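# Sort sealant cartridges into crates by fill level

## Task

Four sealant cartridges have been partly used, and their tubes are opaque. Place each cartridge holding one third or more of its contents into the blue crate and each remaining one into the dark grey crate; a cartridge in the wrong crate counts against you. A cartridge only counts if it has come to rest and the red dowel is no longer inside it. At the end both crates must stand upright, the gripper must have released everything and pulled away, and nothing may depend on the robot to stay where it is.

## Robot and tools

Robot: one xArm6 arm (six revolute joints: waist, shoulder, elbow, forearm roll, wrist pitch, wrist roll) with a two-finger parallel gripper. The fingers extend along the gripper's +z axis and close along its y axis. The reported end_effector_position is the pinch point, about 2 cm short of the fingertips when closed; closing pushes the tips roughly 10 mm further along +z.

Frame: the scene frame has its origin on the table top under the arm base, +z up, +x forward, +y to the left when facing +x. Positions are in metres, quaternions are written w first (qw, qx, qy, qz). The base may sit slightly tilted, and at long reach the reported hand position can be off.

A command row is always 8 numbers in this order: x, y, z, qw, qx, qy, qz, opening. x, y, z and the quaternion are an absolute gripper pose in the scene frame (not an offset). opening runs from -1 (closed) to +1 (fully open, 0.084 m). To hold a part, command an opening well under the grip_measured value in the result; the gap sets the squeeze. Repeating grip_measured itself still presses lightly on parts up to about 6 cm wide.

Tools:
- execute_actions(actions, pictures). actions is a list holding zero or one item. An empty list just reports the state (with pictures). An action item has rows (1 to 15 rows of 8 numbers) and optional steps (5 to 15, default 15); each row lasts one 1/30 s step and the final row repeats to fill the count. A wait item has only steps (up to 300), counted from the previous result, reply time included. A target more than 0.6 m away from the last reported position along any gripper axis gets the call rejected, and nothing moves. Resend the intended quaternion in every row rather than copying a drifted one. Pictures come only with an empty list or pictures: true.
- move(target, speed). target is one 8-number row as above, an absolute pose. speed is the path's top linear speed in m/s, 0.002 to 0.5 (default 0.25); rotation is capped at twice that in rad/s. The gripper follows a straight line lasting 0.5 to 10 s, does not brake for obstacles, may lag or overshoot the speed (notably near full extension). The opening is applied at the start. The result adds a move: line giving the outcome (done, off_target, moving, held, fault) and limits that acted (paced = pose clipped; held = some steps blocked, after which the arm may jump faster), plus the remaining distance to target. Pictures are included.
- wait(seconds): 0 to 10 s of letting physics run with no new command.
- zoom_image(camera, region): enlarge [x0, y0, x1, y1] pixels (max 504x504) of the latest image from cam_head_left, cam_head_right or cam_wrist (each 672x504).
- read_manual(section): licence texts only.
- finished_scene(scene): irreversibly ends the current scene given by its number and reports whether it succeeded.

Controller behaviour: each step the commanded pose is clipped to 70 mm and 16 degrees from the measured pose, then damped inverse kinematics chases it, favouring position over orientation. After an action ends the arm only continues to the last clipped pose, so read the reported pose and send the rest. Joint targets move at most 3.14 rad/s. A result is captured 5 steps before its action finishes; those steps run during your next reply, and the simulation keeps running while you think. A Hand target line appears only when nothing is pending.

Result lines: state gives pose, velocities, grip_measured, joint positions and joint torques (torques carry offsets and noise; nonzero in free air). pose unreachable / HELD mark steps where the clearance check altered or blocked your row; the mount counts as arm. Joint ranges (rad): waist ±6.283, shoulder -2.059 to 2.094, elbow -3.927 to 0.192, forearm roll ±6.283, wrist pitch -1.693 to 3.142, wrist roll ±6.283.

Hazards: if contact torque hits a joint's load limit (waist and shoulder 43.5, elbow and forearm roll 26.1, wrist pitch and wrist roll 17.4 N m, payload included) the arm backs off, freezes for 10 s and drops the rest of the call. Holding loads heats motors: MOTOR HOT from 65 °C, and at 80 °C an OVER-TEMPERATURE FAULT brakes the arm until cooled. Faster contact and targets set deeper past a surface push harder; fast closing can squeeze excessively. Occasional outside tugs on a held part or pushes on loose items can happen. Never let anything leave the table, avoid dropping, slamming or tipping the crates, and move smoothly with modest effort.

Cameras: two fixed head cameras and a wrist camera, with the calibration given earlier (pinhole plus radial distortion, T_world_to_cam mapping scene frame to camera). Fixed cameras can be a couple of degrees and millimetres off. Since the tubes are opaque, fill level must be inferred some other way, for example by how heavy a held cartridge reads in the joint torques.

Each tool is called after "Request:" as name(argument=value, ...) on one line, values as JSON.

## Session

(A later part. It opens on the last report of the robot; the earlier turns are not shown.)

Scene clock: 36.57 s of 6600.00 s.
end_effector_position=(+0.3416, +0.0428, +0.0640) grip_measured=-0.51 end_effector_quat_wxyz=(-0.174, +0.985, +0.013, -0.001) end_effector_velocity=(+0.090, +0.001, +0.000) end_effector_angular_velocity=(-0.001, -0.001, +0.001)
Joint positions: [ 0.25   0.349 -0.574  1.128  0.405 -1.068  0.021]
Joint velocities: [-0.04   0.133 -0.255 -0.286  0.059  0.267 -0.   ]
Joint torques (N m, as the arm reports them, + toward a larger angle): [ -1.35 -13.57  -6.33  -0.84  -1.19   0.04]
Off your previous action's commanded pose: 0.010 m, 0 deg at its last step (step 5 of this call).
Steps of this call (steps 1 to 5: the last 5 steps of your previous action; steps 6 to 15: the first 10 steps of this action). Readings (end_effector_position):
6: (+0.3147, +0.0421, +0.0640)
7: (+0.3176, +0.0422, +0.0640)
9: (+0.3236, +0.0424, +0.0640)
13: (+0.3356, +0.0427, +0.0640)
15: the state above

Request:
execute_actions(actions=[{"rows": [[0.354,0.0434,0.0635,-0.1741,0.9846,0.0129,-0.0023,-1],[0.356,0.0435,0.0635,-0.1741,0.9846,0.0129,-0.0023,-1],[0.358,0.0435,0.0635,-0.1741,0.9846,0.0129,-0.0023,-1],[0.360,0.0436,0.0635,-0.1741,0.9846,0.0129,-0.0023,-1],[0.362,0.0436,0.0635,-0.1741,0.9846,0.0129,-0.0023,-1],[0.364,0.0437,0.0635,-0.1741,0.9846,0.0129,-0.0023,-1],[0.366,0.0437,0.0635,-0.1741,0.9846,0.0129,-0.0023,-1],[0.368,0.0438,0.0635,-0.1741,0.9846,0.0129,-0.0023,-1],[0.370,0.0438,0.0635,-0.1741,0.9846,0.0129,-0.0023,-1]], "steps": 15}])

Request:
execute_actions(actions=[])

Scene clock: 37.17 s of 6600.00 s.
end_effector_position=(+0.3620, +0.0439, +0.0623) grip_measured=-0.51 end_effector_quat_wxyz=(-0.175, +0.985, +0.013, -0.005) end_effector_velocity=(+0.010, +0.006, -0.019) end_effector_angular_velocity=(+0.014, +0.087, +0.016)
Joint positions: [ 0.241  0.388 -0.639  1.053  0.425 -0.996  0.021]
Joint velocities: [-0.016  0.104 -0.1   -0.16   0.062  0.144  0.   ]
Joint torques (N m, as the arm reports them, + toward a larger angle): [ -1.4  -17.88 -11.92  -0.18  -2.5    0.51]
Off your previous action's commanded pose: 0.001 m, 0 deg at its last step (step 5 of this call).
Steps of this call (steps 1 to 5: the last 5 steps of your previous action; steps 6 to 8: nothing new was sent; steps 9 to 18: the first 10 steps of this action). Readings (end_effector_position):
9: (+0.3515, +0.0432, +0.0635)
10: (+0.3519, +0.0432, +0.0635)
12: (+0.3542, +0.0433, +0.0634)
16: (+0.3613, +0.0436, +0.0636)
18: the state above

Scene clock: 37.33 s of 6600.00 s.
end_effector_position=(+0.3637, +0.0443, +0.0612) grip_measured=-0.51 end_effector_quat_wxyz=(-0.175, +0.984, +0.013, -0.008) end_effector_velocity=(+0.006, +0.001, -0.001) end_effector_angular_velocity=(+0.000, +0.006, +0.000)
Joint positions: [ 0.24   0.396 -0.649  1.039  0.43  -0.984  0.021]
Joint velocities: [-0.002  0.014 -0.021 -0.026  0.007  0.026 -0.   ]
Joint torques (N m, as the arm reports them, + toward a larger angle): [ -2.08 -20.45 -16.29   0.11  -4.21   0.45]
Hand target: +0.370, +0.044, +0.064; -0.174, +0.985, +0.013, -0.002
Off the commanded pose: 0.007 m, 1 deg.
Kept back: nothing.
Steps of this call (steps 1 to 5: the last 5 steps of your previous action). Readings (end_effector_position):
1: (+0.3623, +0.0441, +0.0618)
2: (+0.3627, +0.0442, +0.0614)
4: (+0.3635, +0.0443, +0.0612)
5: the state above
camera_calibration (this result's frames):
cam_wrist: T_world_to_cam=[[0.0281468, -0.938779, -0.343368, 0.0863366], [-0.998987, -0.038479, 0.0233132, 0.433559], [-0.0350984, 0.342365, -0.938911, 0.184752], [0, 0, 0, 1]] pos_world=[0.437175, 0.0344814, 0.193003]

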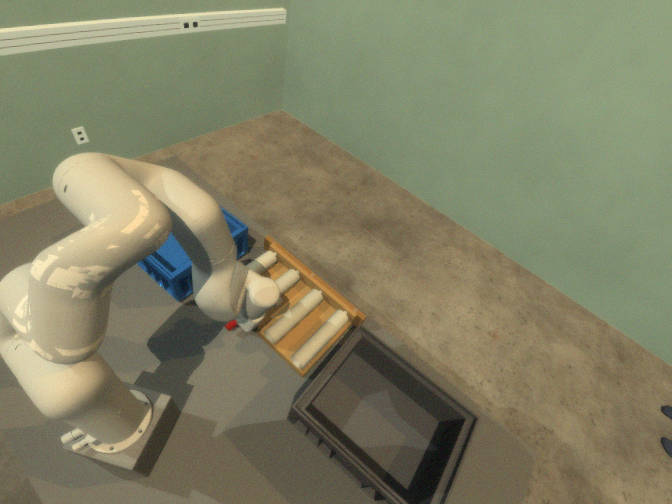

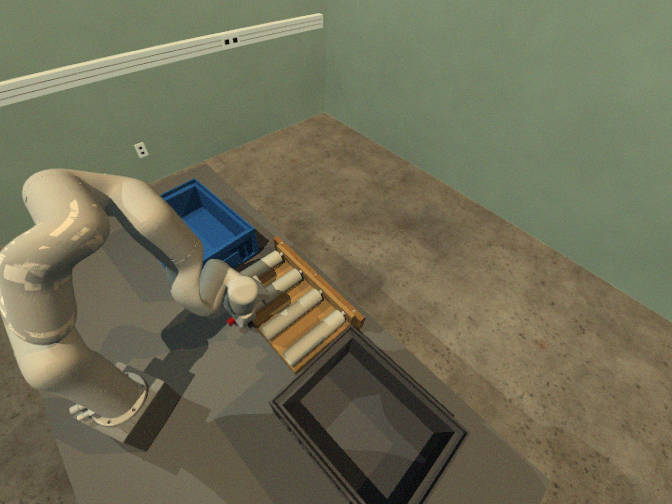

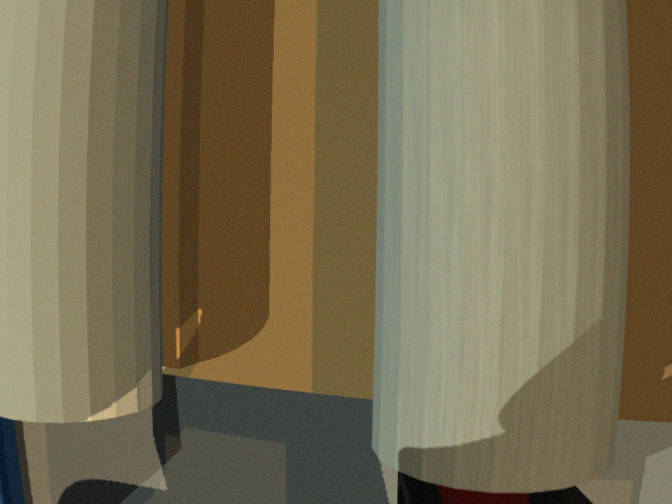

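Request:
move(target=[0.3605,0.0436,0.0635,-0.1741,0.9846,0.0129,-0.0023,-1.0], speed=0.03)

Scene clock: 38.97 s of 6600.00 s.
end_effector_position=(+0.3609, +0.0436, +0.0637) grip_measured=-0.51 end_effector_quat_wxyz=(-0.174, +0.985, +0.013, -0.002) end_effector_velocity=(-0.002, +0.000, -0.001) end_effector_angular_velocity=(+0.001, +0.004, +0.000)
Joint positions: [ 0.243  0.38  -0.63   1.067  0.419 -1.009  0.021]
Joint velocities: [ 0.     0.001  0.003 -0.     0.001  0.     0.   ]
Joint torques (N m, as the arm reports them, + toward a larger angle): [ -1.   -14.35  -6.63  -1.27  -1.01   0.37]
Hand target: +0.361, +0.044, +0.064; -0.174, +0.985, +0.013, -0.002
Off the commanded pose: 0.000 m, 0 deg.
Kept back: nothing.
move: done
camera_calibration (this result's frames):
cam_wrist: T_world_to_cam=[[0.0306635, -0.939558, -0.341014, 0.0855764], [-0.999267, -0.0366397, 0.0110967, 0.431412], [-0.0229206, 0.340424, -0.939993, 0.182988], [0, 0, 0, 1]] pos_world=[0.432666, 0.0339173, 0.196403]

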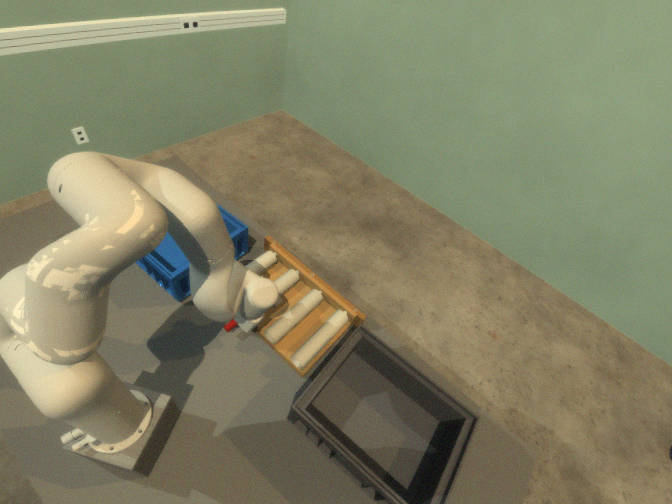

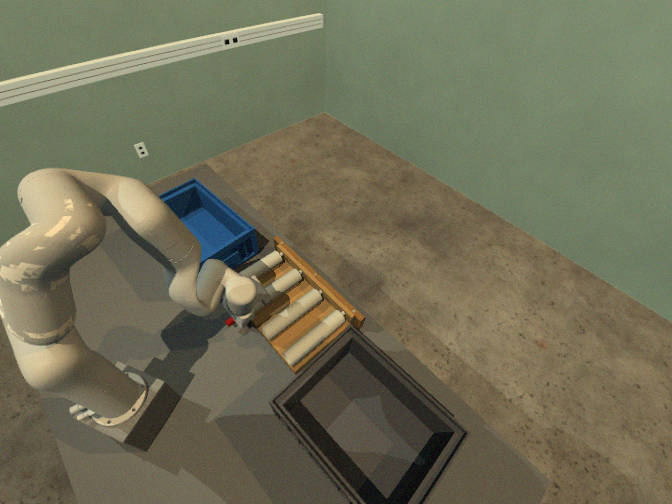

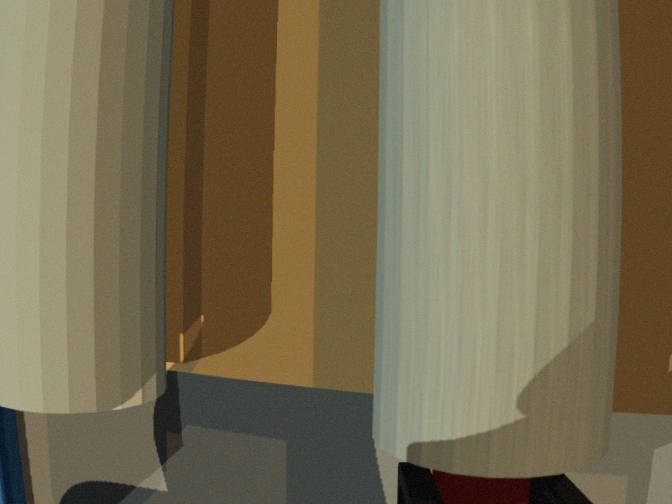

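Request:
move(target=[0.197,0.0394,0.0635,-0.1741,0.9846,0.0129,-0.0023,-1.0], speed=0.25)

Request:
move(target=[0.197,-0.0777,0.0635,-0.1741,0.9846,0.0129,-0.0023,-1.0], speed=0.2)

Scene clock: 41.50 s of 6600.00 s.
end_effector_position=(+0.1977, +0.0401, +0.0632) grip_measured=-0.51 end_effector_quat_wxyz=(-0.174, +0.985, +0.013, -0.002) end_effector_velocity=(-0.004, +0.001, +0.000) end_effector_angular_velocity=(+0.002, -0.001, -0.001)
Joint positions: [ 0.314  0.173 -0.21   1.644  0.362 -1.555  0.021]
Joint velocities: [ 0.002 -0.005  0.009  0.017  0.002 -0.014 -0.   ]
Joint torques (N m, as the arm reports them, + toward a larger angle): [-0.92 -8.75 -3.61 -0.65 -0.83  0.4 ]
Hand target: +0.197, +0.040, +0.063; -0.174, +0.985, +0.013, -0.002
Off the commanded pose: 0.001 m, 0 deg.
Kept back: nothing.
move: done
camera_calibration (this result's frames):
cam_wrist: T_world_to_cam=[[0.030764, -0.939347, -0.341587, 0.0871557], [-0.999254, -0.0368787, 0.0114197, 0.268199], [-0.0233243, 0.340981, -0.939781, 0.180052], [0, 0, 0, 1]] pos_world=[0.269517, 0.030366, 0.195918]

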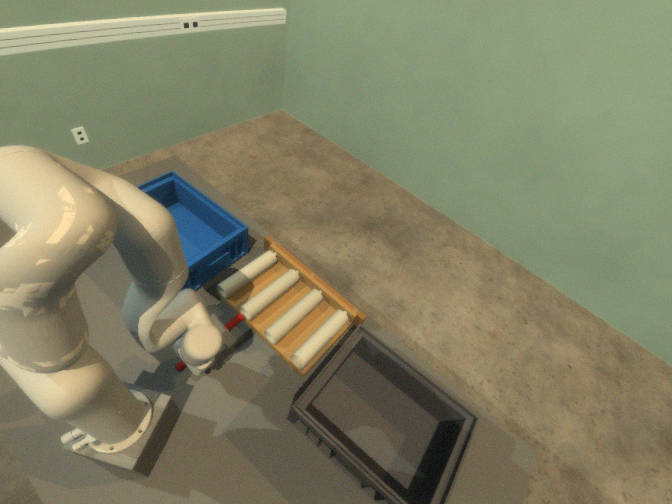

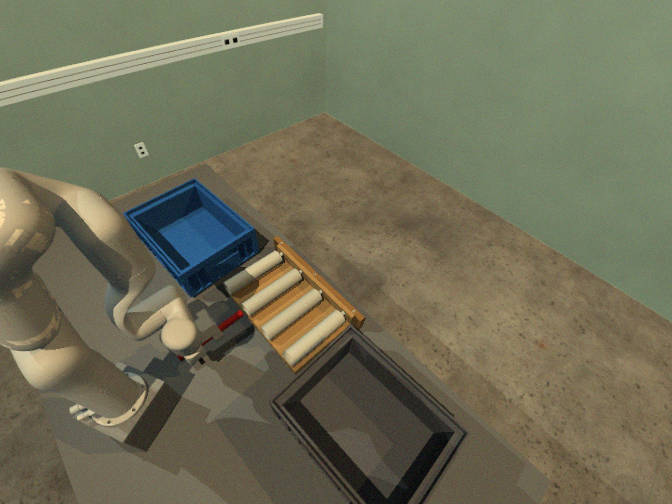

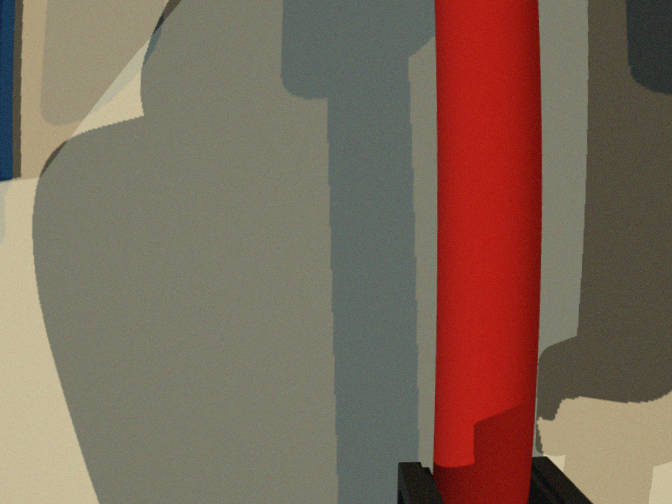

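Scene clock: 42.63 s of 6600.00 s.
end_effector_position=(+0.1963, -0.0784, +0.0635) grip_measured=-0.51 end_effector_quat_wxyz=(-0.173, +0.985, +0.013, -0.002) end_effector_velocity=(+0.000, -0.001, +0.000) end_effector_angular_velocity=(+0.006, +0.009, -0.001)
Joint positions: [-0.276  0.21  -0.27   1.016  0.393 -1.514  0.021]
Joint velocities: [-0.012  0.003 -0.006 -0.037  0.009  0.028 -0.   ]
Joint torques (N m, as the arm reports them, + toward a larger angle): [-0.9  -9.43 -4.3  -0.67 -0.88  0.35]
Hand target: +0.196, -0.079, +0.064; -0.173, +0.985, +0.013, -0.002
Off the commanded pose: 0.001 m, 0 deg.
Kept back: nothing.
move: done
camera_calibration (this result's frames):
cam_wrist: T_world_to_cam=[[0.0308083, -0.94015, -0.339365, -0.0241905], [-0.999249, -0.0369484, 0.011645, 0.262485], [-0.0234871, 0.338751, -0.940583, 0.220582], [0, 0, 0, 1]] pos_world=[0.268214, -0.0877667, 0.19621]

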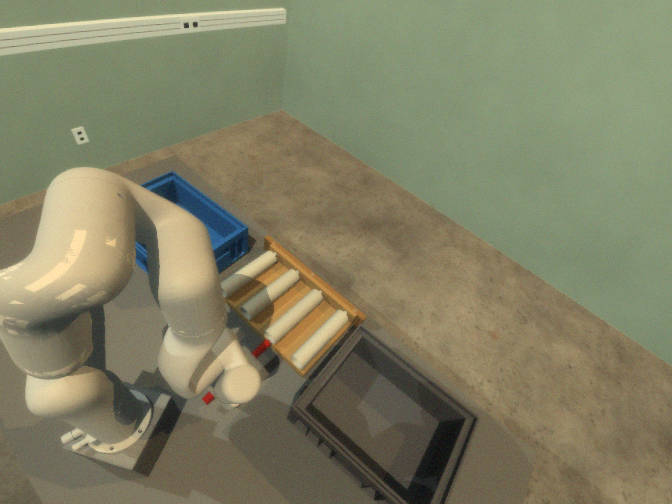

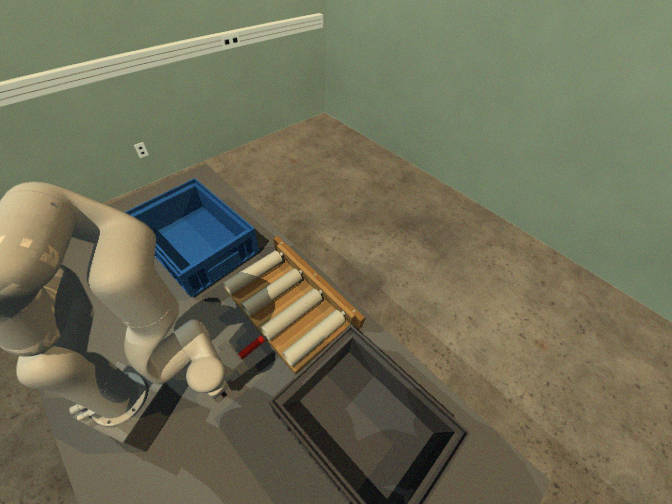

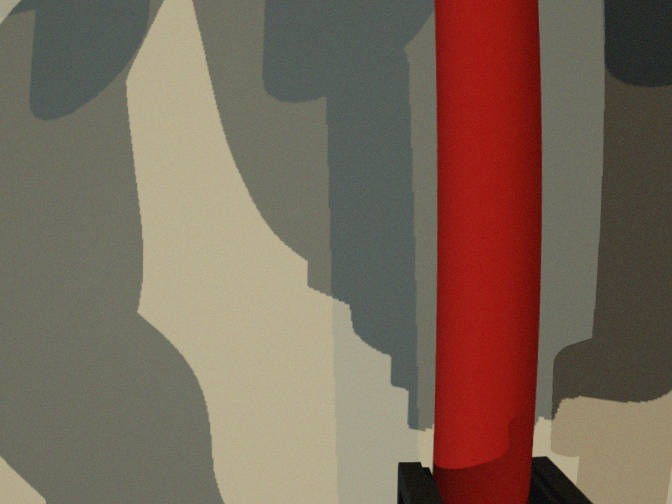

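Request:
zoom_image(camera="cam_head_right", region=[210,280,350,400])

Region (210, 280, 350, 400) of cam_head_right's 672x504 image, scaled by 3.600, with more detail than that image has; it fills the top 432 rows of this view, and the rest is white.

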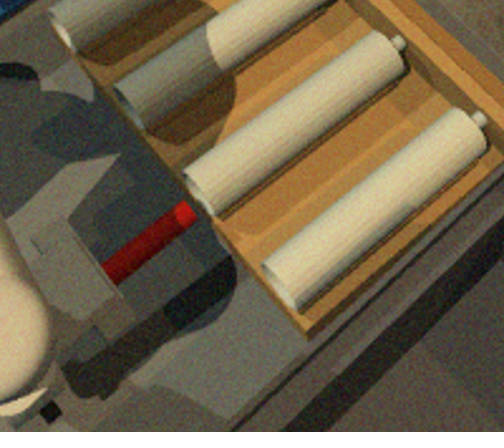

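Request:
execute_actions(actions=[{"rows": [[0.202,-0.0776,0.0635,-0.1741,0.9846,0.0129,-0.0023,-1],[0.207,-0.0775,0.0635,-0.1741,0.9846,0.0129,-0.0023,-1],[0.212,-0.0773,0.0635,-0.1741,0.9846,0.0129,-0.0023,-1],[0.217,-0.0772,0.0635,-0.1741,0.9846,0.0129,-0.0023,-1],[0.222,-0.0771,0.0635,-0.1741,0.9846,0.0129,-0.0023,-1]], "steps": 15}])

Scene clock: 44.83 s of 6600.00 s.
end_effector_position=(+0.2207, -0.0775, +0.0641) grip_measured=-0.51 end_effector_quat_wxyz=(-0.174, +0.985, +0.013, -0.001) end_effector_velocity=(+0.018, +0.005, -0.006) end_effector_angular_velocity=(+0.011, +0.026, -0.005)
Joint positions: [-0.239  0.231 -0.325  0.99   0.409 -1.445  0.021]
Joint velocities: [ 0.041  0.055 -0.061 -0.03   0.015  0.081 -0.   ]
Joint torques (N m, as the arm reports them, + toward a larger angle): [ -1.51 -10.6   -4.05  -0.55  -1.07   0.15]
Steps of this call (steps 1 to 56: nothing new was sent; steps 57 to 66: the first 10 steps of this action). Readings (end_effector_position):
57: (+0.1966, -0.0786, +0.0635)
58: (+0.1974, -0.0783, +0.0635)
60: (+0.2025, -0.0777, +0.0636)
64: (+0.2179, -0.0776, +0.0644)
66: the state above

Request:
execute_actions(actions=[{"rows": [[0.226,-0.0769,0.0635,-0.1741,0.9846,0.0129,-0.0023,-1],[0.230,-0.0768,0.0635,-0.1741,0.9846,0.0129,-0.0023,-1],[0.234,-0.0767,0.0635,-0.1741,0.9846,0.0129,-0.0023,-1],[0.238,-0.0766,0.0635,-0.1741,0.9846,0.0129,-0.0023,-1]], "steps": 14}])

Scene clock: 45.30 s of 6600.00 s.
end_effector_position=(+0.2371, -0.0769, +0.0639) grip_measured=-0.51 end_effector_quat_wxyz=(-0.174, +0.985, +0.013, -0.002) end_effector_velocity=(+0.013, +0.003, -0.003) end_effector_angular_velocity=(+0.006, +0.016, -0.002)
Joint positions: [-0.215  0.251 -0.364  0.97   0.419 -1.398  0.021]
Joint velocities: [ 0.026  0.034 -0.042 -0.026  0.011  0.058 -0.   ]
Joint torques (N m, as the arm reports them, + toward a larger angle): [ -1.43 -11.    -4.46  -0.83  -1.02   0.42]
Off your previous action's commanded pose: 0.000 m, 0 deg at its last step (step 5 of this call).
Steps of this call (steps 1 to 5: the last 5 steps of your previous action; steps 6 to 14: the first 9 steps of this action). Readings (end_effector_position):
6: (+0.2217, -0.0770, +0.0635)
7: (+0.2224, -0.0769, +0.0635)
9: (+0.2265, -0.0767, +0.0635)
13: (+0.2364, -0.0769, +0.0639)
14: the state above

Request:
execute_actions(actions=[{"rows": [[0.242,-0.0765,0.0635,-0.1741,0.9846,0.0129,-0.0023,-1],[0.246,-0.0764,0.0635,-0.1741,0.9846,0.0129,-0.0023,-1],[0.250,-0.0763,0.0635,-0.1741,0.9846,0.0129,-0.0023,-1],[0.254,-0.0762,0.0635,-0.1741,0.9846,0.0129,-0.0023,-1]], "steps": 14}])

Scene clock: 45.77 s of 6600.00 s.
end_effector_position=(+0.2532, -0.0765, +0.0639) grip_measured=-0.51 end_effector_quat_wxyz=(-0.174, +0.985, +0.013, -0.002) end_effector_velocity=(+0.013, +0.004, -0.003) end_effector_angular_velocity=(+0.008, +0.017, -0.001)
Joint positions: [-0.196  0.269 -0.404  0.948  0.429 -1.353  0.021]
Joint velocities: [ 0.022  0.034 -0.043 -0.029  0.015  0.057  0.   ]
Joint torques (N m, as the arm reports them, + toward a larger angle): [ -1.4  -11.97  -4.71  -1.04  -1.06   0.29]
Off your previous action's commanded pose: 0.000 m, 0 deg at its last step (step 5 of this call).
Steps of this call (steps 1 to 5: the last 5 steps of your previous action; steps 6 to 14: the first 9 steps of this action). Readings (end_effector_position):
6: (+0.2378, -0.0766, +0.0635)
7: (+0.2385, -0.0764, +0.0635)
9: (+0.2426, -0.0763, +0.0635)
13: (+0.2525, -0.0765, +0.0639)
14: the state above

Request:
execute_actions(actions=[{"rows": [[0.258,-0.0761,0.0635,-0.1741,0.9846,0.0129,-0.0023,-1],[0.262,-0.076,0.0635,-0.1741,0.9846,0.0129,-0.0023,-1],[0.266,-0.0759,0.0635,-0.1741,0.9846,0.0129,-0.0023,-1],[0.270,-0.0758,0.0635,-0.1741,0.9846,0.0129,-0.0023,-1]], "steps": 14}])

Scene clock: 46.23 s of 6600.00 s.
end_effector_position=(+0.2692, -0.0761, +0.0639) grip_measured=-0.51 end_effector_quat_wxyz=(-0.174, +0.985, +0.013, -0.002) end_effector_velocity=(+0.013, +0.003, -0.003) end_effector_angular_velocity=(+0.006, +0.016, -0.003)
Joint positions: [-0.179  0.289 -0.445  0.926  0.439 -1.309  0.021]
Joint velocities: [ 0.019  0.035 -0.045 -0.03   0.014  0.057  0.   ]
Joint torques (N m, as the arm reports them, + toward a larger angle): [ -0.93 -11.64  -4.68  -0.76  -0.87  -0.03]
Off your previous action's commanded pose: 0.000 m, 0 deg at its last step (step 5 of this call).
Steps of this call (steps 1 to 5: the last 5 steps of your previous action; steps 6 to 14: the first 9 steps of this action). Readings (end_effector_position):
6: (+0.2538, -0.0762, +0.0635)
7: (+0.2545, -0.0761, +0.0635)
9: (+0.2586, -0.0759, +0.0635)
13: (+0.2685, -0.0761, +0.0639)
14: the state above

Request:
execute_actions(actions=[{"rows": [[0.274,-0.0757,0.0635,-0.1741,0.9846,0.0129,-0.0023,-1],[0.278,-0.0756,0.0635,-0.1741,0.9846,0.0129,-0.0023,-1],[0.282,-0.0755,0.0635,-0.1741,0.9846,0.0129,-0.0023,-1],[0.286,-0.0754,0.0635,-0.1741,0.9846,0.0129,-0.0023,-1]], "steps": 14}])

Scene clock: 46.70 s of 6600.00 s.
end_effector_position=(+0.2852, -0.0756, +0.0639) grip_measured=-0.51 end_effector_quat_wxyz=(-0.174, +0.985, +0.013, -0.002) end_effector_velocity=(+0.012, +0.003, -0.004) end_effector_angular_velocity=(+0.006, +0.018, -0.004)
Joint positions: [-0.163  0.309 -0.487  0.902  0.45  -1.266  0.021]
Joint velocities: [ 0.016  0.035 -0.045 -0.032  0.015  0.058 -0.   ]
Joint torques (N m, as the arm reports them, + toward a larger angle): [ -1.53 -13.1   -4.96  -0.72  -1.14   0.34]
Off your previous action's commanded pose: 0.000 m, 0 deg at its last step (step 5 of this call).
Steps of this call (steps 1 to 5: the last 5 steps of your previous action; steps 6 to 14: the first 9 steps of this action). Readings (end_effector_position):
6: (+0.2698, -0.0758, +0.0635)
7: (+0.2705, -0.0757, +0.0634)
9: (+0.2746, -0.0755, +0.0635)
13: (+0.2845, -0.0757, +0.0640)
14: the state above

Request:
execute_actions(actions=[{"rows": [[0.290,-0.0753,0.0635,-0.1741,0.9846,0.0129,-0.0023,-1],[0.294,-0.0752,0.0635,-0.1741,0.9846,0.0129,-0.0023,-1],[0.298,-0.0751,0.0635,-0.1741,0.9846,0.0129,-0.0023,-1],[0.302,-0.075,0.0635,-0.1741,0.9846,0.0129,-0.0023,-1]], "steps": 14}])

Scene clock: 47.50 s of 6600.00 s.
end_effector_position=(+0.3012, -0.0752, +0.0639) grip_measured=-0.51 end_effector_quat_wxyz=(-0.174, +0.985, +0.013, -0.001) end_effector_velocity=(+0.013, +0.002, -0.004) end_effector_angular_velocity=(+0.006, +0.016, -0.003)
Joint positions: [-0.149  0.331 -0.53   0.878  0.462 -1.224  0.021]
Joint velocities: [ 0.014  0.035 -0.046 -0.032  0.015  0.054  0.   ]
Joint torques (N m, as the arm reports them, + toward a larger angle): [ -1.4  -13.54  -5.32  -0.67  -0.89   0.38]
Off your previous action's commanded pose: 0.000 m, 0 deg at its last step (step 5 of this call).
Steps of this call (steps 1 to 5: the last 5 steps of your previous action; steps 6 to 15: nothing new was sent; steps 16 to 24: the first 9 steps of this action). Readings (end_effector_position):
16: (+0.2861, -0.0754, +0.0635)
17: (+0.2867, -0.0753, +0.0635)
19: (+0.2907, -0.0751, +0.0635)
23: (+0.3005, -0.0753, +0.0640)
24: the state above

Request:
execute_actions(actions=[{"rows": [[0.306,-0.0749,0.0635,-0.1741,0.9846,0.0129,-0.0023,-1],[0.310,-0.0748,0.0635,-0.1741,0.9846,0.0129,-0.0023,-1],[0.314,-0.0747,0.0635,-0.1741,0.9846,0.0129,-0.0023,-1],[0.318,-0.0746,0.0635,-0.1741,0.9846,0.0129,-0.0023,-1]], "steps": 14}])

Scene clock: 86.53 s of 6600.00 s.
end_effector_position=(+0.3172, -0.0748, +0.0639) grip_measured=-0.51 end_effector_quat_wxyz=(-0.174, +0.985, +0.013, -0.001) end_effector_velocity=(+0.013, +0.003, -0.004) end_effector_angular_velocity=(+0.007, +0.017, -0.004)
Joint positions: [-0.136  0.353 -0.574  0.854  0.474 -1.183  0.021]
Joint velocities: [ 0.012  0.035 -0.048 -0.033  0.018  0.055  0.   ]
Joint torques (N m, as the arm reports them, + toward a larger angle): [ -1.02 -13.58  -5.67  -0.88  -0.95  -0.05]
Off your previous action's commanded pose: 0.000 m, 0 deg at its last step (step 5 of this call).
Steps of this call (steps 1 to 5: the last 5 steps of your previous action; steps 6 to 90: nothing new was sent; then 35.73 s passed at rest; steps 91 to 99: the first 9 steps of this action). Readings (end_effector_position):
91: (+0.3021, -0.0750, +0.0635)
92: (+0.3027, -0.0749, +0.0635)
94: (+0.3067, -0.0747, +0.0635)
98: (+0.3165, -0.0749, +0.0640)
99: the state above

Request:
execute_actions(actions=[{"rows": [[0.322,-0.0745,0.0635,-0.1741,0.9846,0.0129,-0.0023,-1],[0.326,-0.0744,0.0635,-0.1741,0.9846,0.0129,-0.0023,-1],[0.330,-0.0743,0.0635,-0.1741,0.9846,0.0129,-0.0023,-1],[0.334,-0.0742,0.0635,-0.1741,0.9846,0.0129,-0.0023,-1]], "steps": 14}])

Scene clock: 87.00 s of 6600.00 s.
end_effector_position=(+0.3331, -0.0744, +0.0639) grip_measured=-0.51 end_effector_quat_wxyz=(-0.174, +0.985, +0.013, -0.001) end_effector_velocity=(+0.013, +0.002, -0.004) end_effector_angular_velocity=(+0.006, +0.016, -0.002)
Joint positions: [-0.125  0.376 -0.62   0.83   0.487 -1.143  0.021]
Joint velocities: [ 0.012  0.037 -0.051 -0.034  0.019  0.053 -0.   ]
Joint torques (N m, as the arm reports them, + toward a larger angle): [ -1.41 -13.88  -5.47  -1.03  -0.86   0.21]
Off your previous action's commanded pose: 0.000 m, 0 deg at its last step (step 5 of this call).
Steps of this call (steps 1 to 5: the last 5 steps of your previous action; steps 6 to 14: the first 9 steps of this action). Readings (end_effector_position):
6: (+0.3178, -0.0746, +0.0635)
7: (+0.3185, -0.0745, +0.0634)
9: (+0.3226, -0.0743, +0.0634)
13: (+0.3324, -0.0745, +0.0640)
14: the state above

Request:
execute_actions(actions=[{"rows": [[0.338,-0.0741,0.0635,-0.1741,0.9846,0.0129,-0.0023,-1],[0.342,-0.074,0.0635,-0.1741,0.9846,0.0129,-0.0023,-1],[0.346,-0.0739,0.0635,-0.1741,0.9846,0.0129,-0.0023,-1],[0.350,-0.0738,0.0635,-0.1741,0.9846,0.0129,-0.0023,-1]], "steps": 14}])

Scene clock: 87.50 s of 6600.00 s.
end_effector_position=(+0.3491, -0.0740, +0.0639) grip_measured=-0.51 end_effector_quat_wxyz=(-0.174, +0.985, +0.013, -0.001) end_effector_velocity=(+0.014, +0.002, -0.003) end_effector_angular_velocity=(+0.004, +0.014, -0.002)
Joint positions: [-0.114  0.4   -0.666  0.805  0.501 -1.104  0.021]
Joint velocities: [ 0.011  0.037 -0.053 -0.034  0.019  0.051 -0.   ]
Joint torques (N m, as the arm reports them, + toward a larger angle): [ -0.83 -14.68  -6.14  -1.    -0.97   0.29]
Off your previous action's commanded pose: 0.000 m, 0 deg at its last step (step 5 of this call).
Steps of this call (steps 1 to 5: the last 5 steps of your previous action; step 6: nothing new was sent; steps 7 to 15: the first 9 steps of this action). Readings (end_effector_position):
7: (+0.3339, -0.0742, +0.0635)
8: (+0.3346, -0.0741, +0.0634)
10: (+0.3386, -0.0740, +0.0634)
14: (+0.3484, -0.0741, +0.0640)
15: the state above

Request:
execute_actions(actions=[{"rows": [[0.353,-0.0737,0.0635,-0.1741,0.9846,0.0129,-0.0023,-1],[0.356,-0.0736,0.0635,-0.1741,0.9846,0.0129,-0.0023,-1],[0.359,-0.0735,0.0635,-0.1741,0.9846,0.0129,-0.0023,-1],[0.362,-0.0735,0.0635,-0.1741,0.9846,0.0129,-0.0023,-1],[0.365,-0.0734,0.0635,-0.1741,0.9846,0.0129,-0.0023,-1]], "steps": 15}], pictures=true)

Scene clock: 88.00 s of 6600.00 s.
end_effector_position=(+0.3643, -0.0736, +0.0638) grip_measured=-0.51 end_effector_quat_wxyz=(-0.174, +0.985, +0.013, -0.002) end_effector_velocity=(+0.009, +0.002, -0.003) end_effector_angular_velocity=(+0.005, +0.014, -0.002)
Joint positions: [-0.105  0.424 -0.712  0.782  0.515 -1.067  0.021]
Joint velocities: [ 0.007  0.03  -0.041 -0.027  0.017  0.04   0.   ]
Joint torques (N m, as the arm reports them, + toward a larger angle): [ -1.42 -15.67  -6.66  -0.84  -1.18   0.27]
Off your previous action's commanded pose: 0.000 m, 0 deg at its last step (step 5 of this call).
Steps of this call (steps 1 to 5: the last 5 steps of your previous action; steps 6 to 15: the first 10 steps of this action). Readings (end_effector_position):
6: (+0.3498, -0.0738, +0.0635)
7: (+0.3503, -0.0737, +0.0634)
9: (+0.3535, -0.0736, +0.0634)
13: (+0.3627, -0.0736, +0.0639)
15: the state above
camera_calibration (this result's frames):
cam_wrist: T_world_to_cam=[[0.0311386, -0.939651, -0.340715, -0.0247551], [-0.999261, -0.0369582, 0.0106019, 0.430548], [-0.0225543, 0.340132, -0.940107, 0.222902], [0, 0, 0, 1]] pos_world=[0.436028, -0.0831651, 0.196553]

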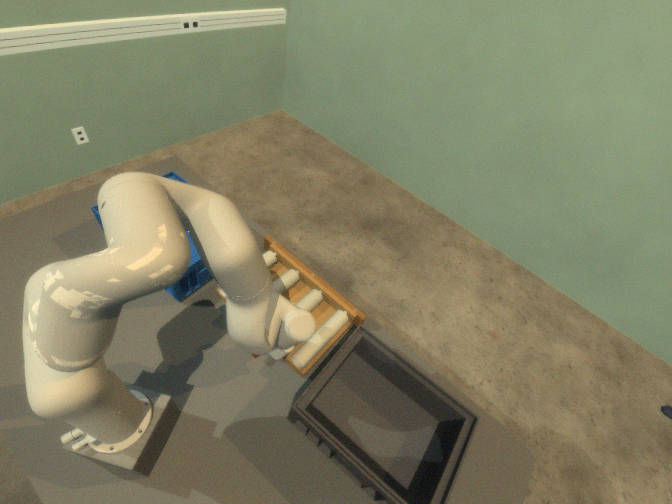

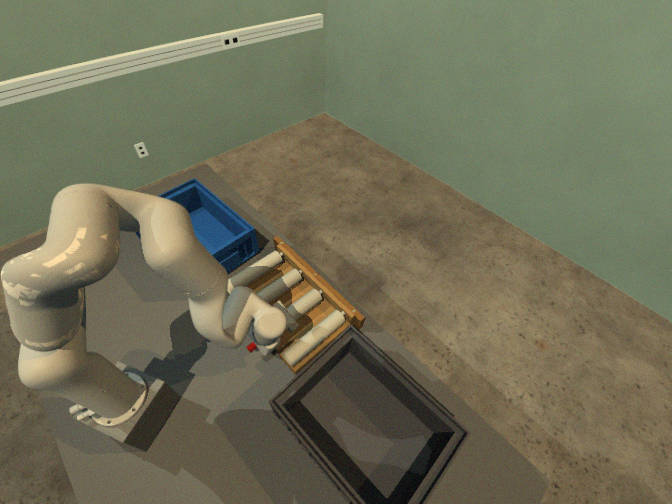

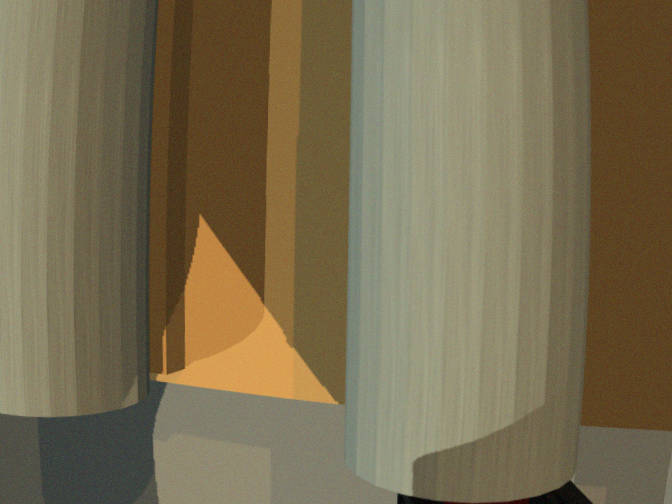

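Request:
move(target=[0.197,-0.0777,0.0635,-0.1741,0.9846,0.0129,-0.0023,-1.0], speed=0.3)

Request:
move(target=[0.200,-0.09,0.125,-0.1741,0.9846,0.0129,-0.0023,-1.0], speed=0.2)

Request:
move(target=[0.265,-0.1875,0.135,0.1494,0.9887,0.0129,0.002,-1.0], speed=0.2)

Scene clock: 90.57 s of 6600.00 s.
end_effector_position=(+0.1974, -0.0775, +0.0632) grip_measured=-0.51 end_effector_quat_wxyz=(-0.174, +0.985, +0.013, -0.002) end_effector_velocity=(-0.003, +0.000, +0.000) end_effector_angular_velocity=(-0.001, +0.002, -0.000)
Joint positions: [-0.272  0.212 -0.273  1.02   0.394 -1.514  0.021]
Joint velocities: [-0.004 -0.004  0.007  0.    -0.002 -0.004 -0.   ]
Joint torques (N m, as the arm reports them, + toward a larger angle): [ -0.89 -10.18  -4.33  -1.11  -0.95   0.18]
Hand target: +0.197, -0.077, +0.063; -0.174, +0.985, +0.013, -0.002
Off your previous action's commanded pose: 0.000 m, 0 deg at its last step (step 5 of this call).
Off the commanded pose: 0.001 m, 0 deg.
Kept back: nothing.
move: done
camera_calibration (this result's frames):
cam_wrist: T_world_to_cam=[[0.0308871, -0.939642, -0.340763, -0.0233961], [-0.999248, -0.0370185, 0.0115045, 0.263631], [-0.0234247, 0.340151, -0.940079, 0.220121], [0, 0, 0, 1]] pos_world=[0.269312, -0.0870992, 0.195926]

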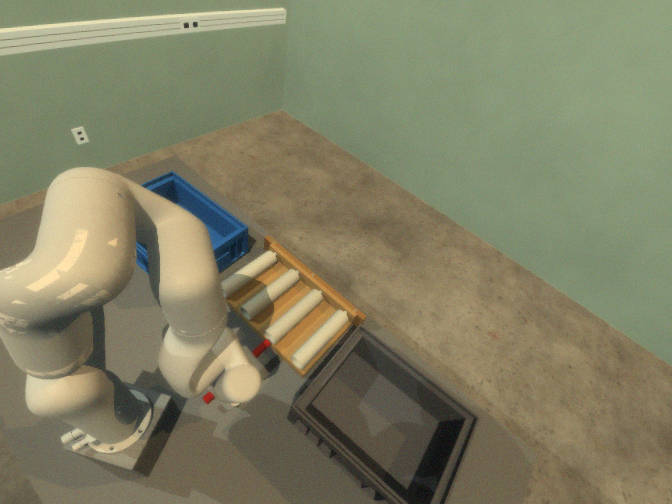

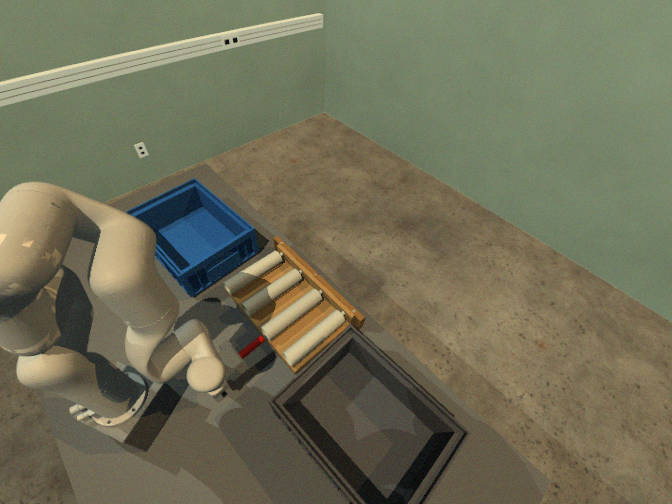

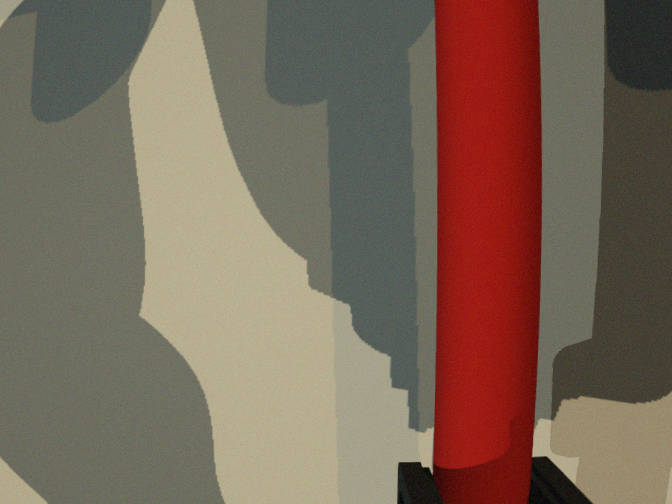

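Scene clock: 91.53 s of 6600.00 s.
end_effector_position=(+0.1995, -0.0900, +0.1250) grip_measured=-0.51 end_effector_quat_wxyz=(-0.174, +0.985, +0.013, -0.003) end_effector_velocity=(+0.001, -0.001, +0.002) end_effector_angular_velocity=(-0.001, +0.000, -0.002)
Joint positions: [-0.418 -0.124 -0.196  0.566  0.6   -1.164  0.021]
Joint velocities: [-0.004 -0.009 -0.002 -0.011  0.009  0.01  -0.   ]
Joint torques (N m, as the arm reports them, + toward a larger angle): [-0.94 -7.64 -7.4  -0.95 -0.91  0.23]
Hand target: +0.200, -0.090, +0.125; -0.174, +0.985, +0.013, -0.003
Off the commanded pose: 0.000 m, 0 deg.
Kept back: nothing.
move: done
camera_calibration (this result's frames):
cam_wrist: T_world_to_cam=[[0.0301654, -0.939575, -0.34101, -0.0139887], [-0.999246, -0.0366896, 0.0126976, 0.264395], [-0.0244419, 0.34037, -0.939974, 0.282697], [0, 0, 0, 1]] pos_world=[0.271528, -0.0996645, 0.257601]

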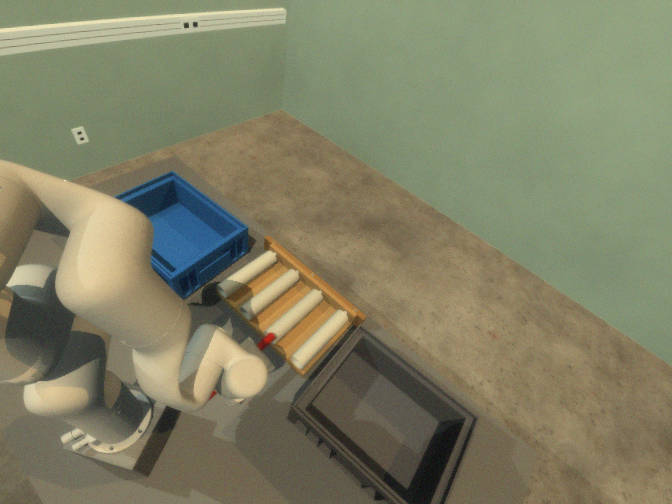

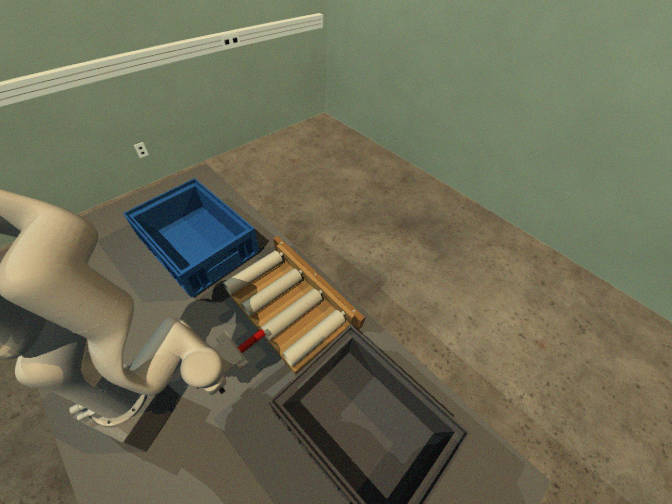

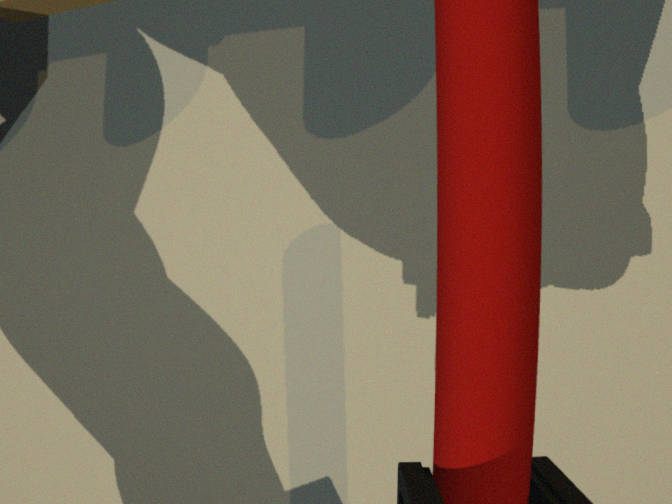

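Scene clock: 94.00 s of 6600.00 s.
end_effector_position=(+0.2646, -0.1879, +0.1352) grip_measured=-0.51 end_effector_quat_wxyz=(+0.149, +0.989, +0.013, +0.001) end_effector_velocity=(-0.000, -0.000, -0.000) end_effector_angular_velocity=(-0.013, -0.005, -0.002)
Joint positions: [-0.459 -0.017 -0.311 -1.029  0.235  0.316  0.021]
Joint velocities: [-0.002  0.002 -0.003 -0.057  0.001  0.057  0.   ]
Joint torques (N m, as the arm reports them, + toward a larger angle): [-1.08 -9.92 -8.   -0.8  -1.47  0.39]
Hand target: +0.265, -0.188, +0.135; +0.150, +0.989, +0.013, +0.001
Off the commanded pose: 0.001 m, 0 deg.
Kept back: nothing.
move: done
camera_calibration (this result's frames):
cam_wrist: T_world_to_cam=[[0.0310283, -0.954412, 0.296874, -0.193735], [-0.999479, -0.0269784, 0.0177302, 0.326905], [-0.00891272, -0.297269, -0.954752, 0.205303], [0, 0, 0, 1]] pos_world=[0.334575, -0.115054, 0.247732]

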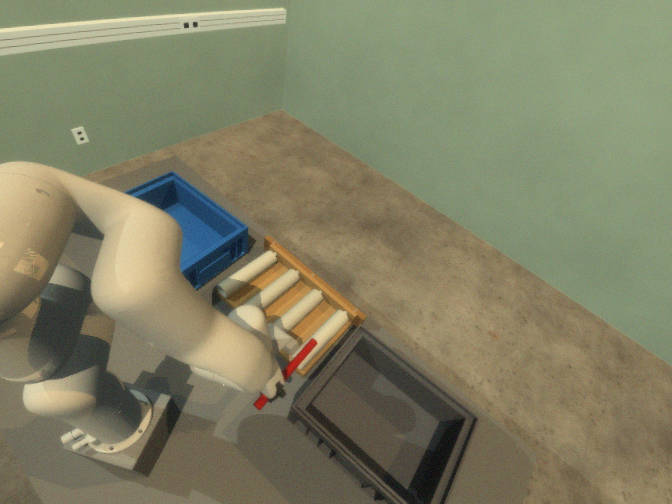

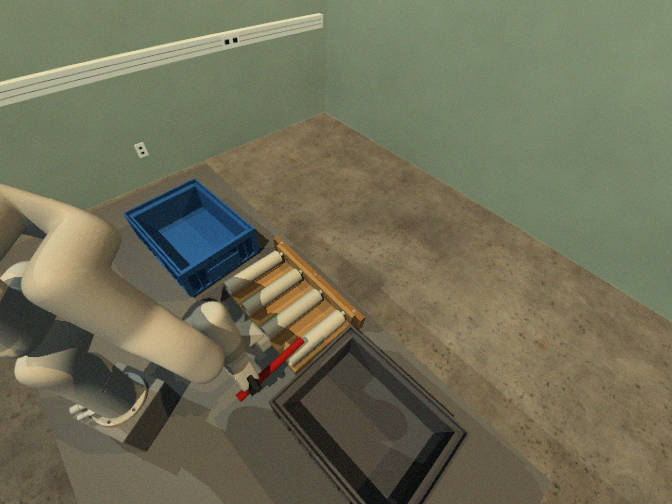

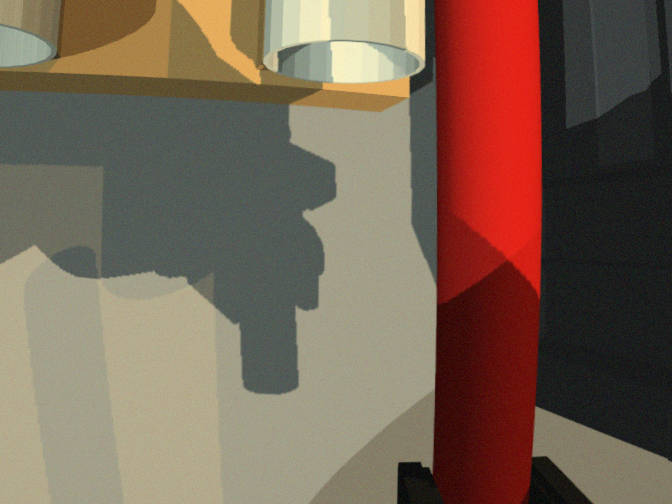

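Request:
move(target=[0.200,-0.1777,0.105,0.1494,0.9887,0.0129,0.002,-1.0], speed=0.15)

Request:
move(target=[0.199,-0.1777,0.0635,0.1494,0.9887,0.0129,0.002,-1.0], speed=0.1)

Scene clock: 95.70 s of 6600.00 s.
end_effector_position=(+0.2000, -0.1779, +0.1049) grip_measured=-0.51 end_effector_quat_wxyz=(+0.149, +0.989, +0.013, +0.001) end_effector_velocity=(-0.000, +0.000, -0.001) end_effector_angular_velocity=(-0.009, -0.014, -0.002)
Joint positions: [-0.654  0.047 -0.261 -1.724  0.159  0.832  0.021]
Joint velocities: [-0.001  0.006 -0.008 -0.09  -0.002  0.093 -0.   ]
Joint torques (N m, as the arm reports them, + toward a larger angle): [-0.76 -8.82 -6.11  0.05 -1.26  0.29]
Hand target: +0.200, -0.178, +0.105; +0.150, +0.989, +0.013, +0.002
Off the commanded pose: 0.000 m, 0 deg.
Kept back: nothing.
move: done
camera_calibration (this result's frames):
cam_wrist: T_world_to_cam=[[0.0310928, -0.954429, 0.296815, -0.173141], [-0.999481, -0.0272025, 0.0172289, 0.263182], [-0.00836965, -0.297197, -0.954779, 0.178696], [0, 0, 0, 1]] pos_world=[0.269924, -0.104983, 0.217471]

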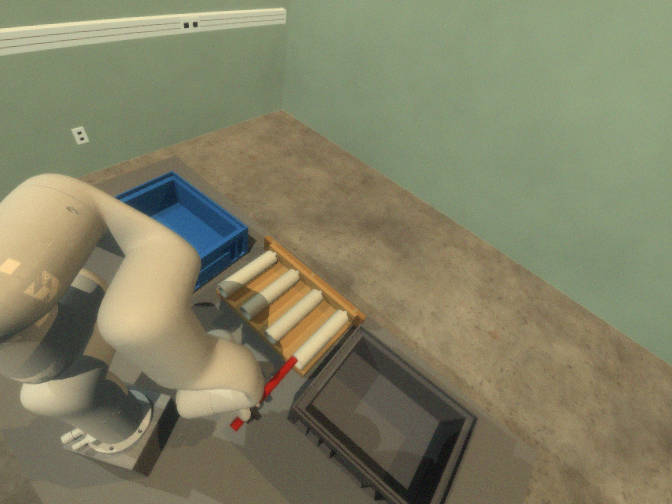

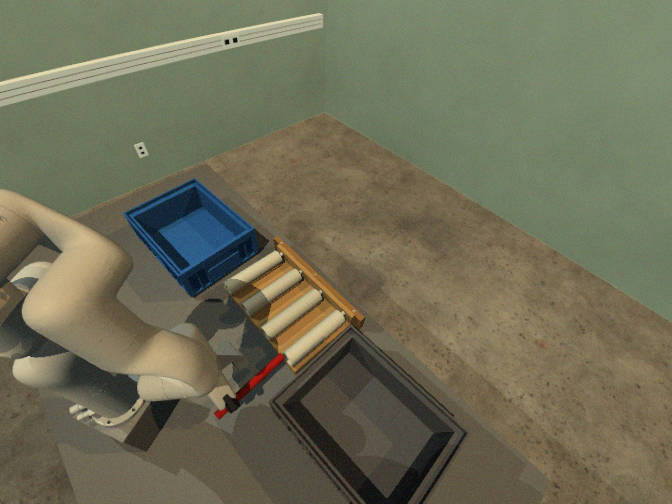

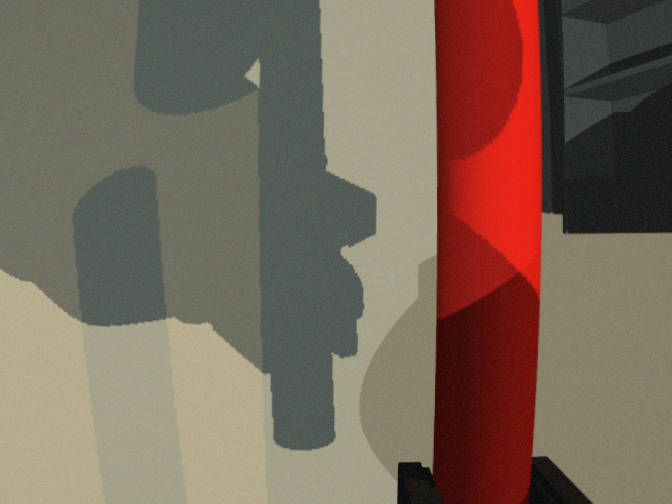

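Scene clock: 96.63 s of 6600.00 s.
end_effector_position=(+0.1992, -0.1778, +0.0635) grip_measured=-0.51 end_effector_quat_wxyz=(+0.149, +0.989, +0.013, +0.002) end_effector_velocity=(+0.000, +0.000, -0.001) end_effector_angular_velocity=(-0.005, -0.016, +0.002)
Joint positions: [-0.596  0.28  -0.401 -2.137  0.202  1.309  0.021]
Joint velocities: [ 0.006  0.007 -0.006 -0.077  0.002  0.084  0.   ]
Joint torques (N m, as the arm reports them, + toward a larger angle): [ -1.27 -10.71  -4.65  -0.61  -1.13   0.29]
Hand target: +0.199, -0.178, +0.063; +0.149, +0.989, +0.013, +0.002
Off the commanded pose: 0.000 m, 0 deg.
Kept back: nothing.
move: done
camera_calibration (this result's frames):
cam_wrist: T_world_to_cam=[[0.0307984, -0.95442, 0.296872, -0.160695], [-0.999495, -0.0270862, 0.0166105, 0.263207], [-0.00781222, -0.297234, -0.954773, 0.139085], [0, 0, 0, 1]] pos_world=[0.26911, -0.1049, 0.176128]

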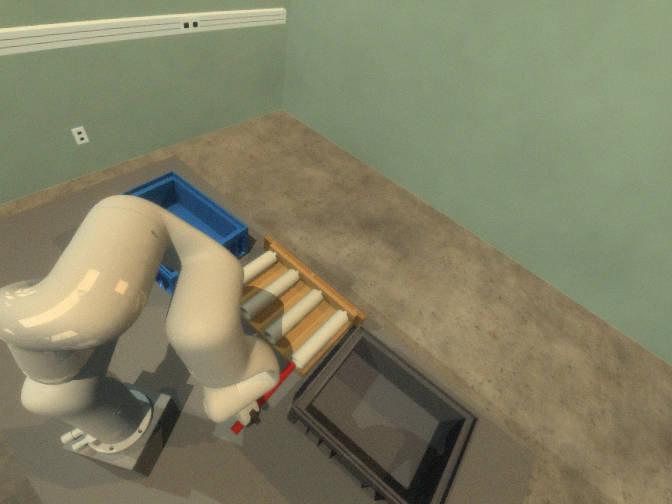

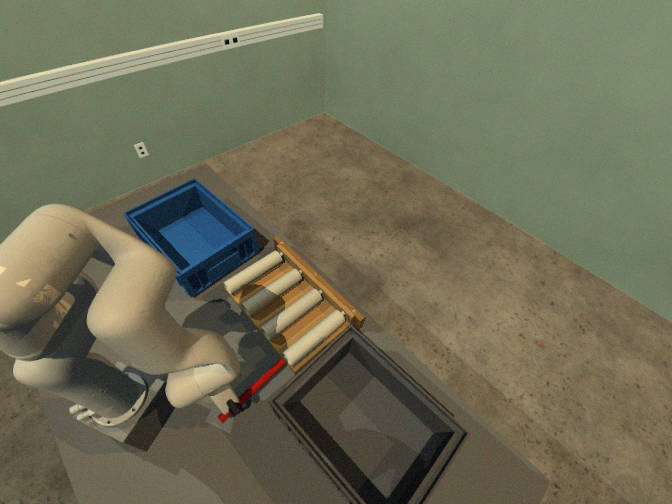

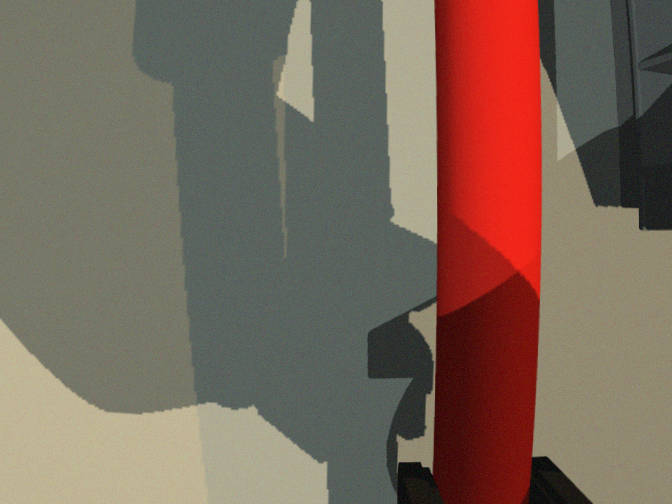

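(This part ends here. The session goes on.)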